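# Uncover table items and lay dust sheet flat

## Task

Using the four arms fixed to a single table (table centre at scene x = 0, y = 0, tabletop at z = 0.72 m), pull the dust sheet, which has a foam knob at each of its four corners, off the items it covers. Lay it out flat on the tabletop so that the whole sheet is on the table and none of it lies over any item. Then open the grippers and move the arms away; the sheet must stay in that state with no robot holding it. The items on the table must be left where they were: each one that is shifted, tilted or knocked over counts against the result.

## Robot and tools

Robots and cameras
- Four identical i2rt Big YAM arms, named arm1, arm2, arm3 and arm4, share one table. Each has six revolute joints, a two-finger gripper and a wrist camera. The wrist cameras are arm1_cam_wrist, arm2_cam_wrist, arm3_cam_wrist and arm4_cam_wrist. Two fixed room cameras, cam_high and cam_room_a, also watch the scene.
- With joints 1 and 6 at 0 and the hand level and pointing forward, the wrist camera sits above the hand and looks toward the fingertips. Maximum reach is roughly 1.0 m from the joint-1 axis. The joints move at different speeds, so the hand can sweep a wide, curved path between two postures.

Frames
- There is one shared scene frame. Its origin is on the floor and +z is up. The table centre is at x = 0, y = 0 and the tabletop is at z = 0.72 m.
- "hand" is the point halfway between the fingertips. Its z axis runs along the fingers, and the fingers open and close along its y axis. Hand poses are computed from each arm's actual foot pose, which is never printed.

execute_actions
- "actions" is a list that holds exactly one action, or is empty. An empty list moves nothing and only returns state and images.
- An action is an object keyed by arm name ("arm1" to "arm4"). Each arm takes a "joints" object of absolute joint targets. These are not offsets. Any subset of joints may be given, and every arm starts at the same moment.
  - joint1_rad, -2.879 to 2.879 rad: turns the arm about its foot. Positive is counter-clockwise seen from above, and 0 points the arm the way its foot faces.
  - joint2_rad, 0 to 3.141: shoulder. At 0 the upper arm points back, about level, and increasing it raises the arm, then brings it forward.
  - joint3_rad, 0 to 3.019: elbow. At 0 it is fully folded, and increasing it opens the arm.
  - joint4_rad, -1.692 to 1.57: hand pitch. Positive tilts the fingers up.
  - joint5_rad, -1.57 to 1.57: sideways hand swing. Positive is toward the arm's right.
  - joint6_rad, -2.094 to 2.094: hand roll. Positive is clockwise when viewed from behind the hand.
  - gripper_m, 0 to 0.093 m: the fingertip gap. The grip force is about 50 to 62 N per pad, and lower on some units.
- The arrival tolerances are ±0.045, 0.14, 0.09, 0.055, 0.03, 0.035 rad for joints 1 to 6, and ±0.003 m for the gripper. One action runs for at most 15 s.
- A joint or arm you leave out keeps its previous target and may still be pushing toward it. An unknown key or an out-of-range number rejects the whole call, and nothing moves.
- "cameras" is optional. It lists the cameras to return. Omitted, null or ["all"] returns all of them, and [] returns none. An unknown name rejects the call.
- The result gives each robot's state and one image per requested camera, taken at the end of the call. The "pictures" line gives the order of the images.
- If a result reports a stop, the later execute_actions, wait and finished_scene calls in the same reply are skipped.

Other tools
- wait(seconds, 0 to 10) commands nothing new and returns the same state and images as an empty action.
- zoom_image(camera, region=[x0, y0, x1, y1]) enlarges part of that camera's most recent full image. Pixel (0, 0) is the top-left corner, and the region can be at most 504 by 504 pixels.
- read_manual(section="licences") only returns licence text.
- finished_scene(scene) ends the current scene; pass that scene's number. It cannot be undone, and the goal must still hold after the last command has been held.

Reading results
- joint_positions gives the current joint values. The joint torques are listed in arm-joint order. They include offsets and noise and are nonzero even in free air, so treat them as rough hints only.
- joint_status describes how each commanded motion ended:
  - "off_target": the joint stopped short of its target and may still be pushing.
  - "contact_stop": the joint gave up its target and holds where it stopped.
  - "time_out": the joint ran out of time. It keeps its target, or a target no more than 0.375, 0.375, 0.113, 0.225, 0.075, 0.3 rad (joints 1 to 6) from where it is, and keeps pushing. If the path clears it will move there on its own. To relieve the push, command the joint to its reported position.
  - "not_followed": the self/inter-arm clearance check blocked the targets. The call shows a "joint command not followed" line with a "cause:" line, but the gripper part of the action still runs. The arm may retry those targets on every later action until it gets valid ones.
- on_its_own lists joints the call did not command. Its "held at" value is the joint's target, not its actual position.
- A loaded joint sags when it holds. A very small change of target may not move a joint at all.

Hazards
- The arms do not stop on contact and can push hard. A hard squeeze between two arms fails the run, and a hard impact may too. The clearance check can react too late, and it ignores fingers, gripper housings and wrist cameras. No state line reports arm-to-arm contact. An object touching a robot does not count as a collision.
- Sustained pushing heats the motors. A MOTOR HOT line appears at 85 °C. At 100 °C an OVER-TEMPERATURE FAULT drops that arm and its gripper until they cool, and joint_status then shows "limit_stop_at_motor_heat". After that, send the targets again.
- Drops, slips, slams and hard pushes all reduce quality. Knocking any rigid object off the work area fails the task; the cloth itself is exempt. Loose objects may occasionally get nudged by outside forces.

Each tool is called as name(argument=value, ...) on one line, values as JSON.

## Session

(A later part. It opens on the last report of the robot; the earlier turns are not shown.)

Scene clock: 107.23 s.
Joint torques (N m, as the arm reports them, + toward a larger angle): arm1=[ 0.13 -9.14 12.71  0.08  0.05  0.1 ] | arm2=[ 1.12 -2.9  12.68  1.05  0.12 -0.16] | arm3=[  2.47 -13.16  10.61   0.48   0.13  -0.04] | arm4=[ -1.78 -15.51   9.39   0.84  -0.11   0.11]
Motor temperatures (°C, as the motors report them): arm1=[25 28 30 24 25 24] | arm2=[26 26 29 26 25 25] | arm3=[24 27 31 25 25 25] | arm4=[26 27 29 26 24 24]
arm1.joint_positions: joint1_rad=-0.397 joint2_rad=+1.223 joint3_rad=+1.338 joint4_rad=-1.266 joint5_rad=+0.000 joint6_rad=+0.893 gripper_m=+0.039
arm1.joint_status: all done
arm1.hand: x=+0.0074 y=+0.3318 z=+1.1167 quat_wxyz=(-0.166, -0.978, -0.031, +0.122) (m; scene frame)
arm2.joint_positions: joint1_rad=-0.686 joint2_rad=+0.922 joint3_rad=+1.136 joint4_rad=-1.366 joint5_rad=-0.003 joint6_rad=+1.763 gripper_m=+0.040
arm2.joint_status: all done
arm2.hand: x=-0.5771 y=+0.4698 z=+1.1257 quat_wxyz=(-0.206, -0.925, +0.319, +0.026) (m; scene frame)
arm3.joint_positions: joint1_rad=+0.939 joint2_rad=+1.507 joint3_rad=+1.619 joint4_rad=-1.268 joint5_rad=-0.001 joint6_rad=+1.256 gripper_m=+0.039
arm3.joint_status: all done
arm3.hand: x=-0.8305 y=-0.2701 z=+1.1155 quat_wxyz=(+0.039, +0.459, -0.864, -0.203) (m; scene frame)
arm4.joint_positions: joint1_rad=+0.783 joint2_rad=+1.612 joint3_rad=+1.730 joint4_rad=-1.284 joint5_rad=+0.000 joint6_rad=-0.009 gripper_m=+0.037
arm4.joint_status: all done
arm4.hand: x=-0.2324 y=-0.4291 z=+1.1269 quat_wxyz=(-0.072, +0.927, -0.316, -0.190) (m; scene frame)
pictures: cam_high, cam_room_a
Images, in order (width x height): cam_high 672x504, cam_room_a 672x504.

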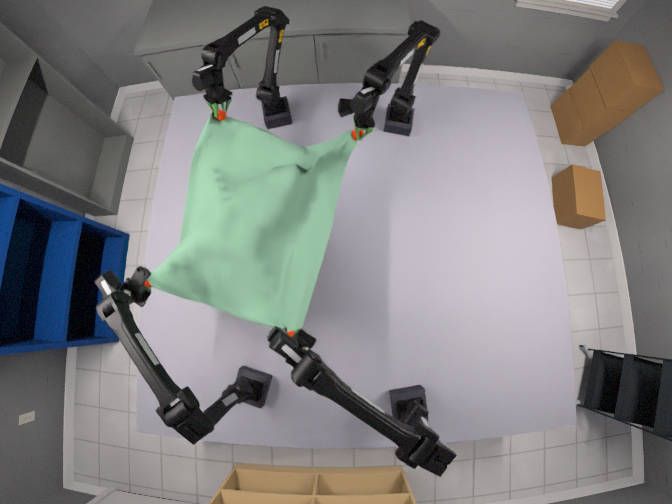

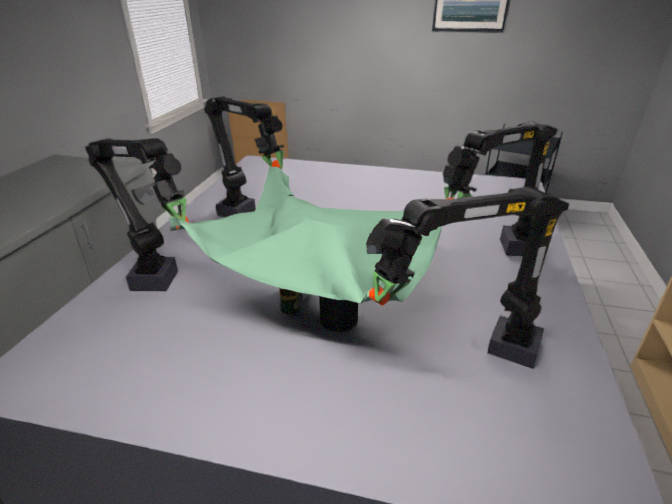

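execute_actions(actions=[{"arm1":{"joints":{"joint1_rad":-0.1,"joint2_rad":1.204,"joint3_rad":1.5,"joint4_rad":-1.45,"joint6_rad":0.7}},"arm2":{"joints":{"joint3_rad":1.3,"joint4_rad":-1.5}},"arm3":{"joints":{"joint3_rad":1.78,"joint4_rad":-1.4}},"arm4":{"joints":{"joint2_rad":1.367,"joint3_rad":1.6,"joint4_rad":-1.43,"joint1_rad":0.66,"joint6_rad":0.2}}}], cameras=["cam_high","cam_room_a"])

Scene clock: 119.10 s.
Joint torques (N m, as the arm reports them, + toward a larger angle): arm1=[ 1.29 -9.59 15.16  0.03 -0.71 -0.28] | arm2=[-0.05 -2.89 14.49  1.2   0.74 -0.13] | arm3=[  2.81 -11.21  13.14   0.79  -0.19  -0.06] | arm4=[ -0.61 -10.37   7.86   0.6    0.03   0.19]
Motor temperatures (°C, as the motors report them): arm1=[25 28 32 24 25 24] | arm2=[26 26 31 26 25 25] | arm3=[24 28 32 25 25 25] | arm4=[26 27 30 26 24 24]
arm1.joint_positions: joint1_rad=-0.123 joint2_rad=+1.219 joint3_rad=+1.441 joint4_rad=-1.437 joint5_rad=+0.017 joint6_rad=+0.722 gripper_m=+0.039
arm1.joint_status: all done
arm1.hand: x=+0.1178 y=+0.2995 z=+1.1518 quat_wxyz=(-0.143, -0.953, -0.247, +0.102) (m; scene frame)
arm2.joint_positions: joint1_rad=-0.670 joint2_rad=+0.924 joint3_rad=+1.261 joint4_rad=-1.489 joint5_rad=-0.021 joint6_rad=+1.759 gripper_m=+0.038
arm2.joint_status: all done
arm2.hand: x=-0.5645 y=+0.4771 z=+1.1715 quat_wxyz=(-0.207, -0.928, +0.308, +0.016) (m; scene frame)
arm3.joint_positions: joint1_rad=+0.933 joint2_rad=+1.504 joint3_rad=+1.735 joint4_rad=-1.397 joint5_rad=+0.007 joint6_rad=+1.257 gripper_m=+0.039
arm3.joint_status: all done
arm3.hand: x=-0.8195 y=-0.2757 z=+1.1598 quat_wxyz=(+0.035, +0.456, -0.867, -0.199) (m; scene frame)
arm4.joint_positions: joint1_rad=+0.653 joint2_rad=+1.365 joint3_rad=+1.602 joint4_rad=-1.408 joint5_rad=-0.003 joint6_rad=+0.181 gripper_m=+0.037
arm4.joint_status: all done
arm4.hand: x=-0.1103 y=-0.4485 z=+1.1807 quat_wxyz=(-0.064, +0.865, -0.459, -0.191) (m; scene frame)
pictures: cam_high, cam_room_a
Images, in order (width x height): cam_high 672x504, cam_room_a 672x504.

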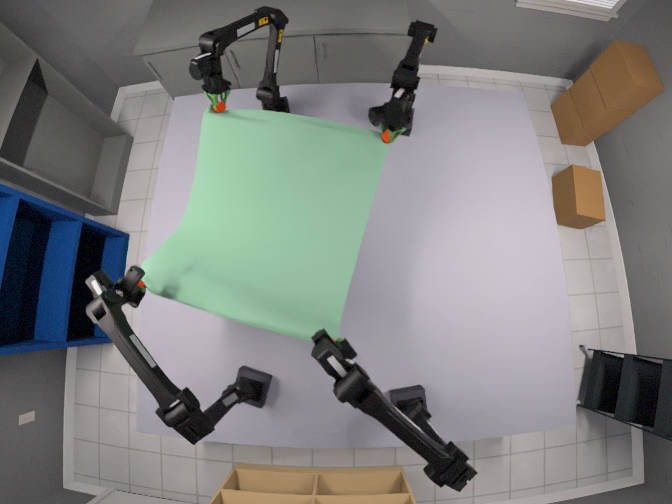

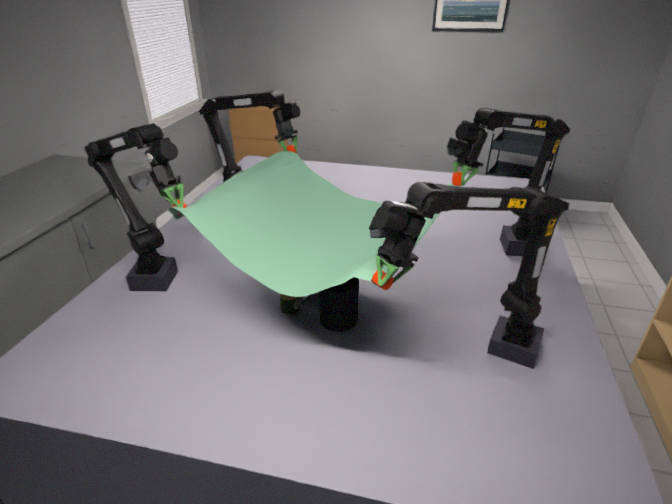

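execute_actions(actions=[{"arm1":{"joints":{"joint1_rad":0.15,"joint2_rad":0.83,"joint3_rad":1.22,"joint4_rad":-1.55,"joint6_rad":0.73}},"arm2":{"joints":{"joint1_rad":-0.21,"joint2_rad":1.0,"joint3_rad":1.32,"joint4_rad":-1.46,"joint6_rad":2.05}},"arm3":{"joints":{"joint1_rad":0,"joint2_rad":0.75,"joint3_rad":1.19,"joint4_rad":-1.6,"joint6_rad":0.5}},"arm4":{"joints":{"joint1_rad":-0.17,"joint2_rad":0.96,"joint3_rad":1.27,"joint4_rad":-1.48,"joint6_rad":-0.84}}}], cameras=["cam_room_a"])

execute_actions(actions=[{"arm1":{"joints":{"joint1_rad":1.12,"joint2_rad":1.24,"joint3_rad":1.48,"joint4_rad":-1.39,"joint6_rad":1.7}},"arm2":{"joints":{"joint1_rad":0.6,"joint2_rad":1.36,"joint3_rad":1.59,"joint4_rad":-1.375}},"arm3":{"joints":{"joint1_rad":-0.78,"joint2_rad":1.313,"joint3_rad":1.55,"joint4_rad":-1.38,"joint6_rad":-0.29}},"arm4":{"joints":{"joint1_rad":-0.96,"joint2_rad":1.375,"joint3_rad":1.61,"joint4_rad":-1.37,"joint6_rad":-1.65}}}], cameras=["cam_high","cam_room_a"])

Scene clock: 133.77 s.
Joint torques (N m, as the arm reports them, + toward a larger angle): arm1=[ 0.81 -1.63  9.14  0.22 -0.09 -0.08] | arm2=[ 0.63 -4.75 15.31  1.85  0.37  0.21] | arm3=[ 1.9  -1.97  9.02  0.5  -0.04 -0.01] | arm4=[-2.04 -4.47  7.42  0.71 -0.06  0.01]
Motor temperatures (°C, as the motors report them): arm1=[25 28 35 24 25 24] | arm2=[26 26 32 26 25 25] | arm3=[24 27 35 25 25 25] | arm4=[26 27 30 26 24 24]
arm1.joint_positions: joint1_rad=+0.135 joint2_rad=+0.820 joint3_rad=+1.234 joint4_rad=-1.538 joint5_rad=+0.003 joint6_rad=+0.738 gripper_m=+0.039
arm1.joint_status: all done
arm1.hand: x=+0.2354 y=+0.4204 z=+1.1752 quat_wxyz=(-0.199, -0.907, -0.357, +0.095) (m; scene frame)
arm2.joint_positions: joint1_rad=-0.209 joint2_rad=+0.999 joint3_rad=+1.273 joint4_rad=-1.466 joint5_rad=-0.011 joint6_rad=+2.026 gripper_m=+0.038
arm2.joint_status: all done
arm2.hand: x=-0.4285 y=+0.4224 z=+1.1569 quat_wxyz=(-0.182, -0.957, +0.219, -0.049) (m; scene frame)
arm3.joint_positions: joint1_rad=+0.005 joint2_rad=+0.744 joint3_rad=+1.188 joint4_rad=-1.589 joint5_rad=+0.002 joint6_rad=+0.506 gripper_m=+0.039
arm3.joint_status: all done
arm3.hand: x=-0.4315 y=-0.4716 z=+1.1600 quat_wxyz=(-0.128, +0.378, -0.902, -0.165) (m; scene frame)
arm4.joint_positions: joint1_rad=-0.154 joint2_rad=+0.960 joint3_rad=+1.277 joint4_rad=-1.460 joint5_rad=-0.003 joint6_rad=-0.836 gripper_m=+0.037
arm4.joint_status: all done
arm4.hand: x=+0.2346 y=-0.4650 z=+1.1784 quat_wxyz=(-0.204, +0.905, -0.365, -0.075) (m; scene frame)
pictures: cam_room_a
Images, in order (width x height): cam_room_a 672x504.

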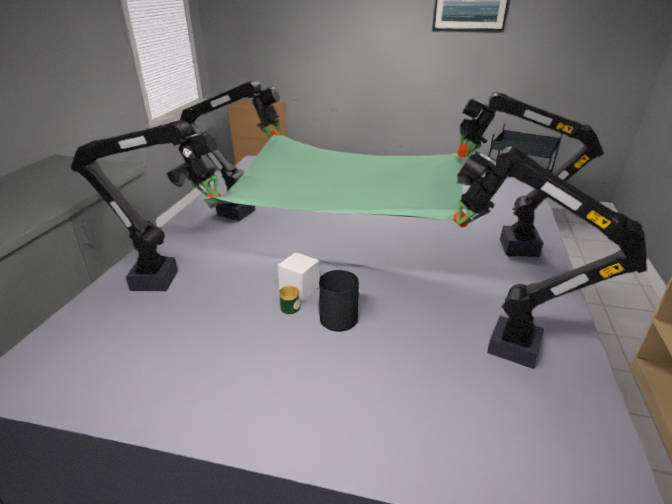

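Scene clock: 135.60 s.
Joint torques (N m, as the arm reports them, + toward a larger angle): arm1=[  0.66 -10.52  15.29   0.78  -0.04   0.07] | arm2=[  0.37 -14.19  15.36   1.85   0.12   0.12] | arm3=[  2.81 -11.78  12.96   1.23   0.01   0.01] | arm4=[ -1.38 -12.48  12.49   1.61  -0.08   0.01]
Motor temperatures (°C, as the motors report them): arm1=[25 28 35 24 25 24] | arm2=[26 26 33 26 25 25] | arm3=[24 27 35 25 25 25] | arm4=[26 27 30 26 24 24]
arm1.joint_positions: joint1_rad=+1.108 joint2_rad=+1.262 joint3_rad=+1.423 joint4_rad=-1.395 joint5_rad=+0.003 joint6_rad=+1.695 gripper_m=+0.039
arm1.joint_status: all done
arm1.hand: x=+0.5923 y=+0.4183 z=+1.1333 quat_wxyz=(-0.148, -0.914, -0.369, -0.083) (m; scene frame)
arm2.joint_positions: joint1_rad=+0.604 joint2_rad=+1.380 joint3_rad=+1.545 joint4_rad=-1.382 joint5_rad=-0.003 joint6_rad=+2.035 gripper_m=+0.038
arm2.joint_status: all done
arm2.hand: x=-0.0820 y=+0.4278 z=+1.1447 quat_wxyz=(-0.141, -0.969, -0.173, -0.108) (m; scene frame)
arm3.joint_positions: joint1_rad=-0.784 joint2_rad=+1.335 joint3_rad=+1.505 joint4_rad=-1.390 joint5_rad=+0.000 joint6_rad=-0.283 gripper_m=+0.039
arm3.joint_status: all done
arm3.hand: x=-0.0939 y=-0.4737 z=+1.1293 quat_wxyz=(-0.170, +0.381, -0.908, -0.020) (m; scene frame)
arm4.joint_positions: joint1_rad=-0.953 joint2_rad=+1.397 joint3_rad=+1.540 joint4_rad=-1.379 joint5_rad=-0.003 joint6_rad=-1.645 gripper_m=+0.037
arm4.joint_status: all done
arm4.hand: x=+0.5804 y=-0.4653 z=+1.1419 quat_wxyz=(-0.156, +0.915, -0.365, +0.071) (m; scene frame)
pictures: cam_high, cam_room_a
Images, in order (width x height): cam_high 672x504, cam_room_a 672x504.

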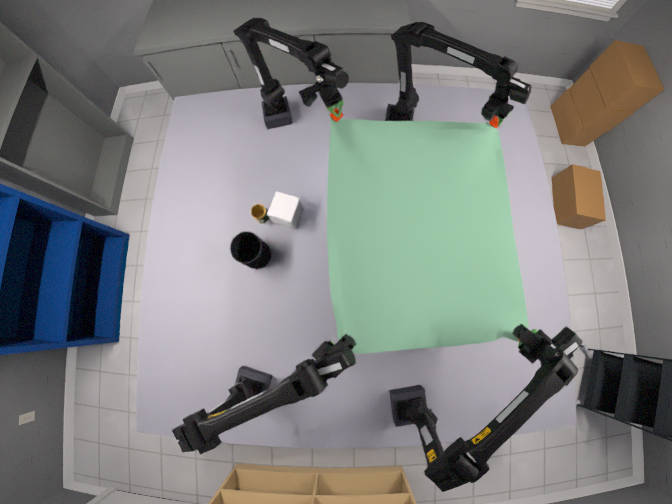

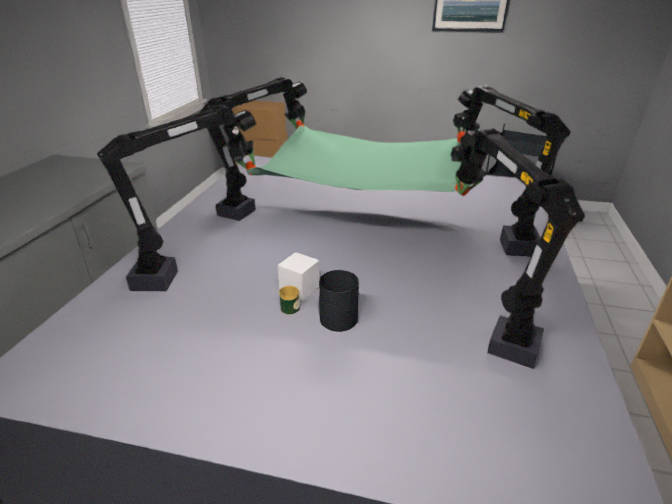

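execute_actions(actions=[{"arm1":{"joints":{"joint1_rad":1.215,"joint2_rad":1.72,"joint3_rad":0.9,"joint4_rad":-0.46,"joint6_rad":1.78}},"arm2":{"joints":{"joint1_rad":0.63,"joint2_rad":1.77,"joint3_rad":0.94,"joint4_rad":-0.46}},"arm3":{"joints":{"joint1_rad":-0.85,"joint2_rad":1.74,"joint3_rad":0.92,"joint4_rad":-0.456}},"arm4":{"joints":{"joint1_rad":-1.09,"joint2_rad":1.875,"joint3_rad":1.09,"joint4_rad":-0.53,"joint6_rad":-1.74}}}], cameras=["cam_high","cam_room_a"])

execute_actions(actions=[{"arm1":{"joints":{"gripper_m":0.09}},"arm2":{"joints":{"gripper_m":0.09}},"arm3":{"joints":{"gripper_m":0.09}},"arm4":{"joints":{"gripper_m":0.09}}}], cameras=[])

execute_actions(actions=[{"arm1":{"joints":{"joint2_rad":0.9}},"arm2":{"joints":{"joint2_rad":0.9}},"arm3":{"joints":{"joint2_rad":0.9}},"arm4":{"joints":{"joint2_rad":0.9}}}], cameras=["cam_high","cam_room_a"])

Scene clock: 147.63 s.
Joint torques (N m, as the arm reports them, + toward a larger angle): arm1=[  1.52 -14.15   6.75   1.22  -0.51  -0.03] | arm2=[  1.11 -15.71   6.38   1.41   0.11   0.11] | arm3=[  1.63 -12.79   5.89   1.21   0.24   0.06] | arm4=[ -2.64 -15.67   4.96   1.8    0.13   0.03]
Motor temperatures (°C, as the motors report them): arm1=[25 28 36 24 25 24] | arm2=[26 27 33 26 25 25] | arm3=[24 27 36 25 25 25] | arm4=[26 27 32 26 24 24]
arm1.joint_positions: joint1_rad=+1.190 joint2_rad=+1.735 joint3_rad=+0.907 joint4_rad=-0.486 joint5_rad=+0.014 joint6_rad=+1.784 gripper_m=+0.039
arm1.joint_status: all done
arm1.hand: x=+0.6494 y=+0.4215 z=+0.7664 quat_wxyz=(-0.111, -0.921, -0.367, -0.069) (m; scene frame)
arm2.joint_positions: joint1_rad=+0.625 joint2_rad=+1.768 joint3_rad=+0.961 joint4_rad=-0.459 joint5_rad=-0.003 joint6_rad=+2.036 gripper_m=+0.038
arm2.joint_status: all done
arm2.hand: x=-0.0579 y=+0.4202 z=+0.7754 quat_wxyz=(-0.120, -0.971, -0.184, -0.094) (m; scene frame)
arm3.joint_positions: joint1_rad=-0.838 joint2_rad=+1.745 joint3_rad=+0.926 joint4_rad=-0.469 joint5_rad=-0.006 joint6_rad=-0.289 gripper_m=+0.039
arm3.joint_status: all done
arm3.hand: x=-0.0642 y=-0.4853 z=+0.7571 quat_wxyz=(-0.137, +0.362, -0.922, -0.015) (m; scene frame)
arm4.joint_positions: joint1_rad=-1.063 joint2_rad=+1.884 joint3_rad=+1.100 joint4_rad=-0.548 joint5_rad=-0.009 joint6_rad=-1.740 gripper_m=+0.037
arm4.joint_status: all done
arm4.hand: x=+0.6549 y=-0.4725 z=+0.7660 quat_wxyz=(-0.109, +0.919, -0.374, +0.059) (m; scene frame)
pictures: cam_high, cam_room_a
Images, in order (width x height): cam_high 672x504, cam_room_a 672x504.

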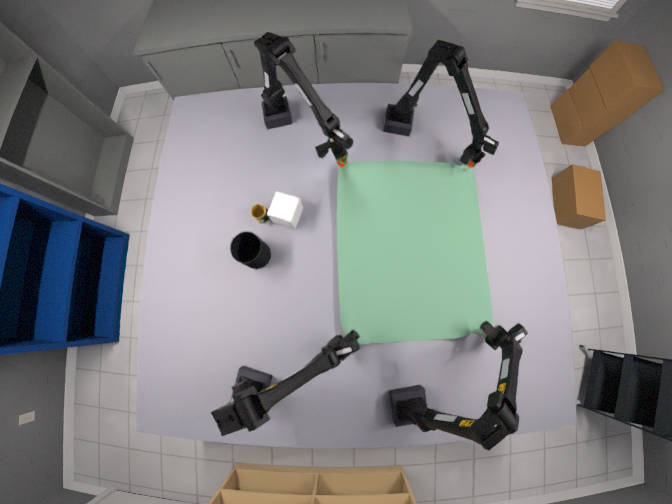

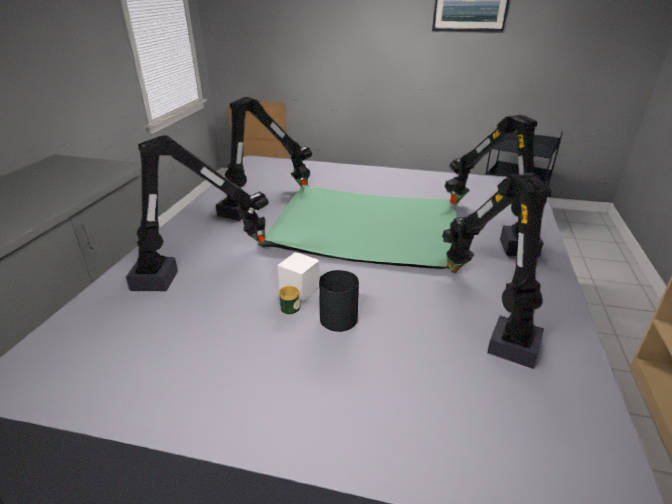

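Scene clock: 148.33 s.
Joint torques (N m, as the arm reports them, + toward a larger angle): arm1=[  0.59 -13.96   6.67   0.75   0.02  -0.06] | arm2=[  1.11 -15.61   7.49   1.37   0.1    0.11] | arm3=[  1.15 -13.13   6.33   1.23   0.1    0.07] | arm4=[ -1.91 -15.43   5.02   1.79  -0.09   0.04]
Motor temperatures (°C, as the motors report them): arm1=[25 28 36 24 25 24] | arm2=[26 27 33 26 25 25] | arm3=[24 27 36 25 25 25] | arm4=[26 27 32 26 24 24]
arm1.joint_positions: joint1_rad=+1.201 joint2_rad=+1.735 joint3_rad=+0.907 joint4_rad=-0.476 joint5_rad=+0.002 joint6_rad=+1.784 gripper_m=+0.090
arm1.joint_status: all done
arm1.hand: x=+0.6554 y=+0.4263 z=+0.7671 quat_wxyz=(-0.112, -0.918, -0.373, -0.078) (m; scene frame)
arm2.joint_positions: joint1_rad=+0.625 joint2_rad=+1.768 joint3_rad=+0.946 joint4_rad=-0.459 joint5_rad=-0.002 joint6_rad=+2.036 gripper_m=+0.090
arm2.joint_status: all done
arm2.hand: x=-0.0635 y=+0.4251 z=+0.7706 quat_wxyz=(-0.115, -0.972, -0.184, -0.090) (m; scene frame)
arm3.joint_positions: joint1_rad=-0.843 joint2_rad=+1.745 joint3_rad=+0.921 joint4_rad=-0.469 joint5_rad=-0.003 joint6_rad=-0.289 gripper_m=+0.090
arm3.joint_status: all done
arm3.hand: x=-0.0651 y=-0.4893 z=+0.7555 quat_wxyz=(-0.134, +0.359, -0.923, -0.013) (m; scene frame)
arm4.joint_positions: joint1_rad=-1.075 joint2_rad=+1.884 joint3_rad=+1.100 joint4_rad=-0.548 joint5_rad=-0.003 joint6_rad=-1.740 gripper_m=+0.090
arm4.joint_status: all done
arm4.hand: x=+0.6592 y=-0.4786 z=+0.7659 quat_wxyz=(-0.107, +0.917, -0.380, +0.062) (m; scene frame)
pictures: none
No camera images: the call's "cameras" was empty. Leave "cameras" out to get every camera's image.

Scene clock: 149.97 s.
Joint torques (N m, as the arm reports them, + toward a larger angle): arm1=[ 0.65 -3.79 11.19  1.78 -0.06 -0.17] | arm2=[ 1.09 -3.86 12.81  2.58  0.05  0.06] | arm3=[ 1.97 -4.51 11.18  2.2   0.13  0.09] | arm4=[-1.88 -3.93  8.98  3.   -0.05  0.11]
Motor temperatures (°C, as the motors report them): arm1=[25 28 36 24 25 24] | arm2=[26 27 33 26 25 25] | arm3=[24 27 35 25 25 25] | arm4=[26 27 32 26 24 24]
arm1.joint_positions: joint1_rad=+1.201 joint2_rad=+0.891 joint3_rad=+0.907 joint4_rad=-0.472 joint5_rad=+0.002 joint6_rad=+1.784 gripper_m=+0.090
arm1.joint_status: all done
arm1.hand: x=+0.6239 y=+0.4452 z=+1.1575 quat_wxyz=(-0.438, -0.785, -0.318, -0.301) (m; scene frame)
arm2.joint_positions: joint1_rad=+0.625 joint2_rad=+0.892 joint3_rad=+0.937 joint4_rad=-0.459 joint5_rad=-0.002 joint6_rad=+2.036 gripper_m=+0.090
arm2.joint_status: all done
arm2.hand: x=-0.1014 y=+0.4585 z=+1.1835 quat_wxyz=(-0.435, -0.822, -0.155, -0.334) (m; scene frame)
arm3.joint_positions: joint1_rad=-0.843 joint2_rad=+0.895 joint3_rad=+0.910 joint4_rad=-0.469 joint5_rad=-0.003 joint6_rad=-0.289 gripper_m=+0.090
arm3.joint_status: all done
arm3.hand: x=-0.0989 y=-0.5060 z=+1.1470 quat_wxyz=(-0.525, +0.309, -0.792, -0.045) (m; scene frame)
arm4.joint_positions: joint1_rad=-1.075 joint2_rad=+0.889 joint3_rad=+1.086 joint4_rad=-0.545 joint5_rad=-0.003 joint6_rad=-1.740 gripper_m=+0.090
arm4.joint_status: all done
arm4.hand: x=+0.5840 y=-0.5360 z=+1.2616 quat_wxyz=(-0.491, +0.754, -0.314, +0.304) (m; scene frame)
pictures: cam_high, cam_room_a
Images, in order (width x height): cam_high 672x504, cam_room_a 672x504.

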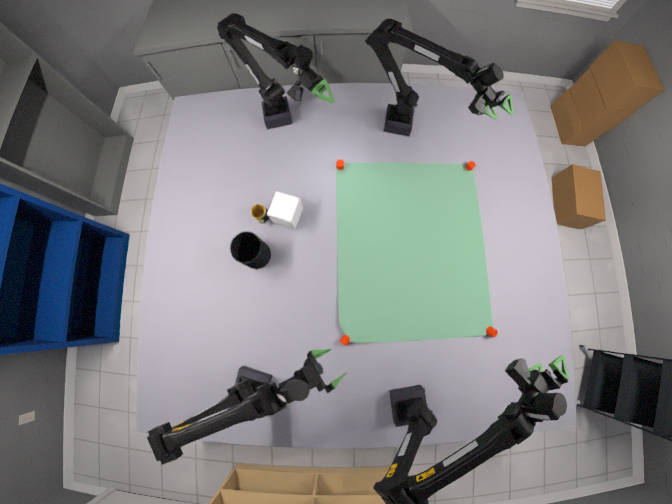

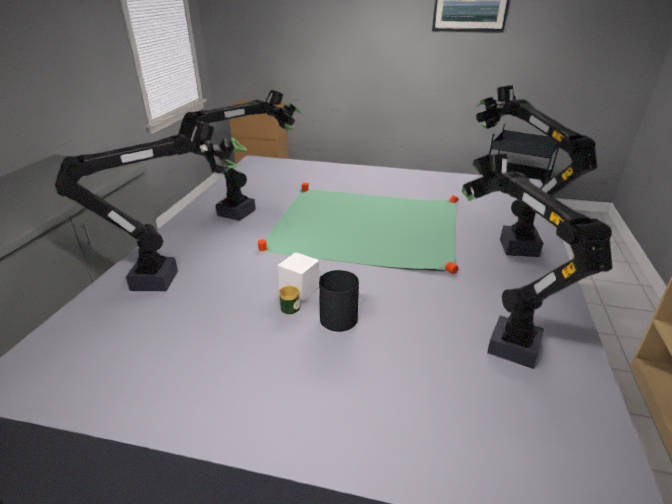

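finished_scene(scene=2)

The scene is finished: the task was done.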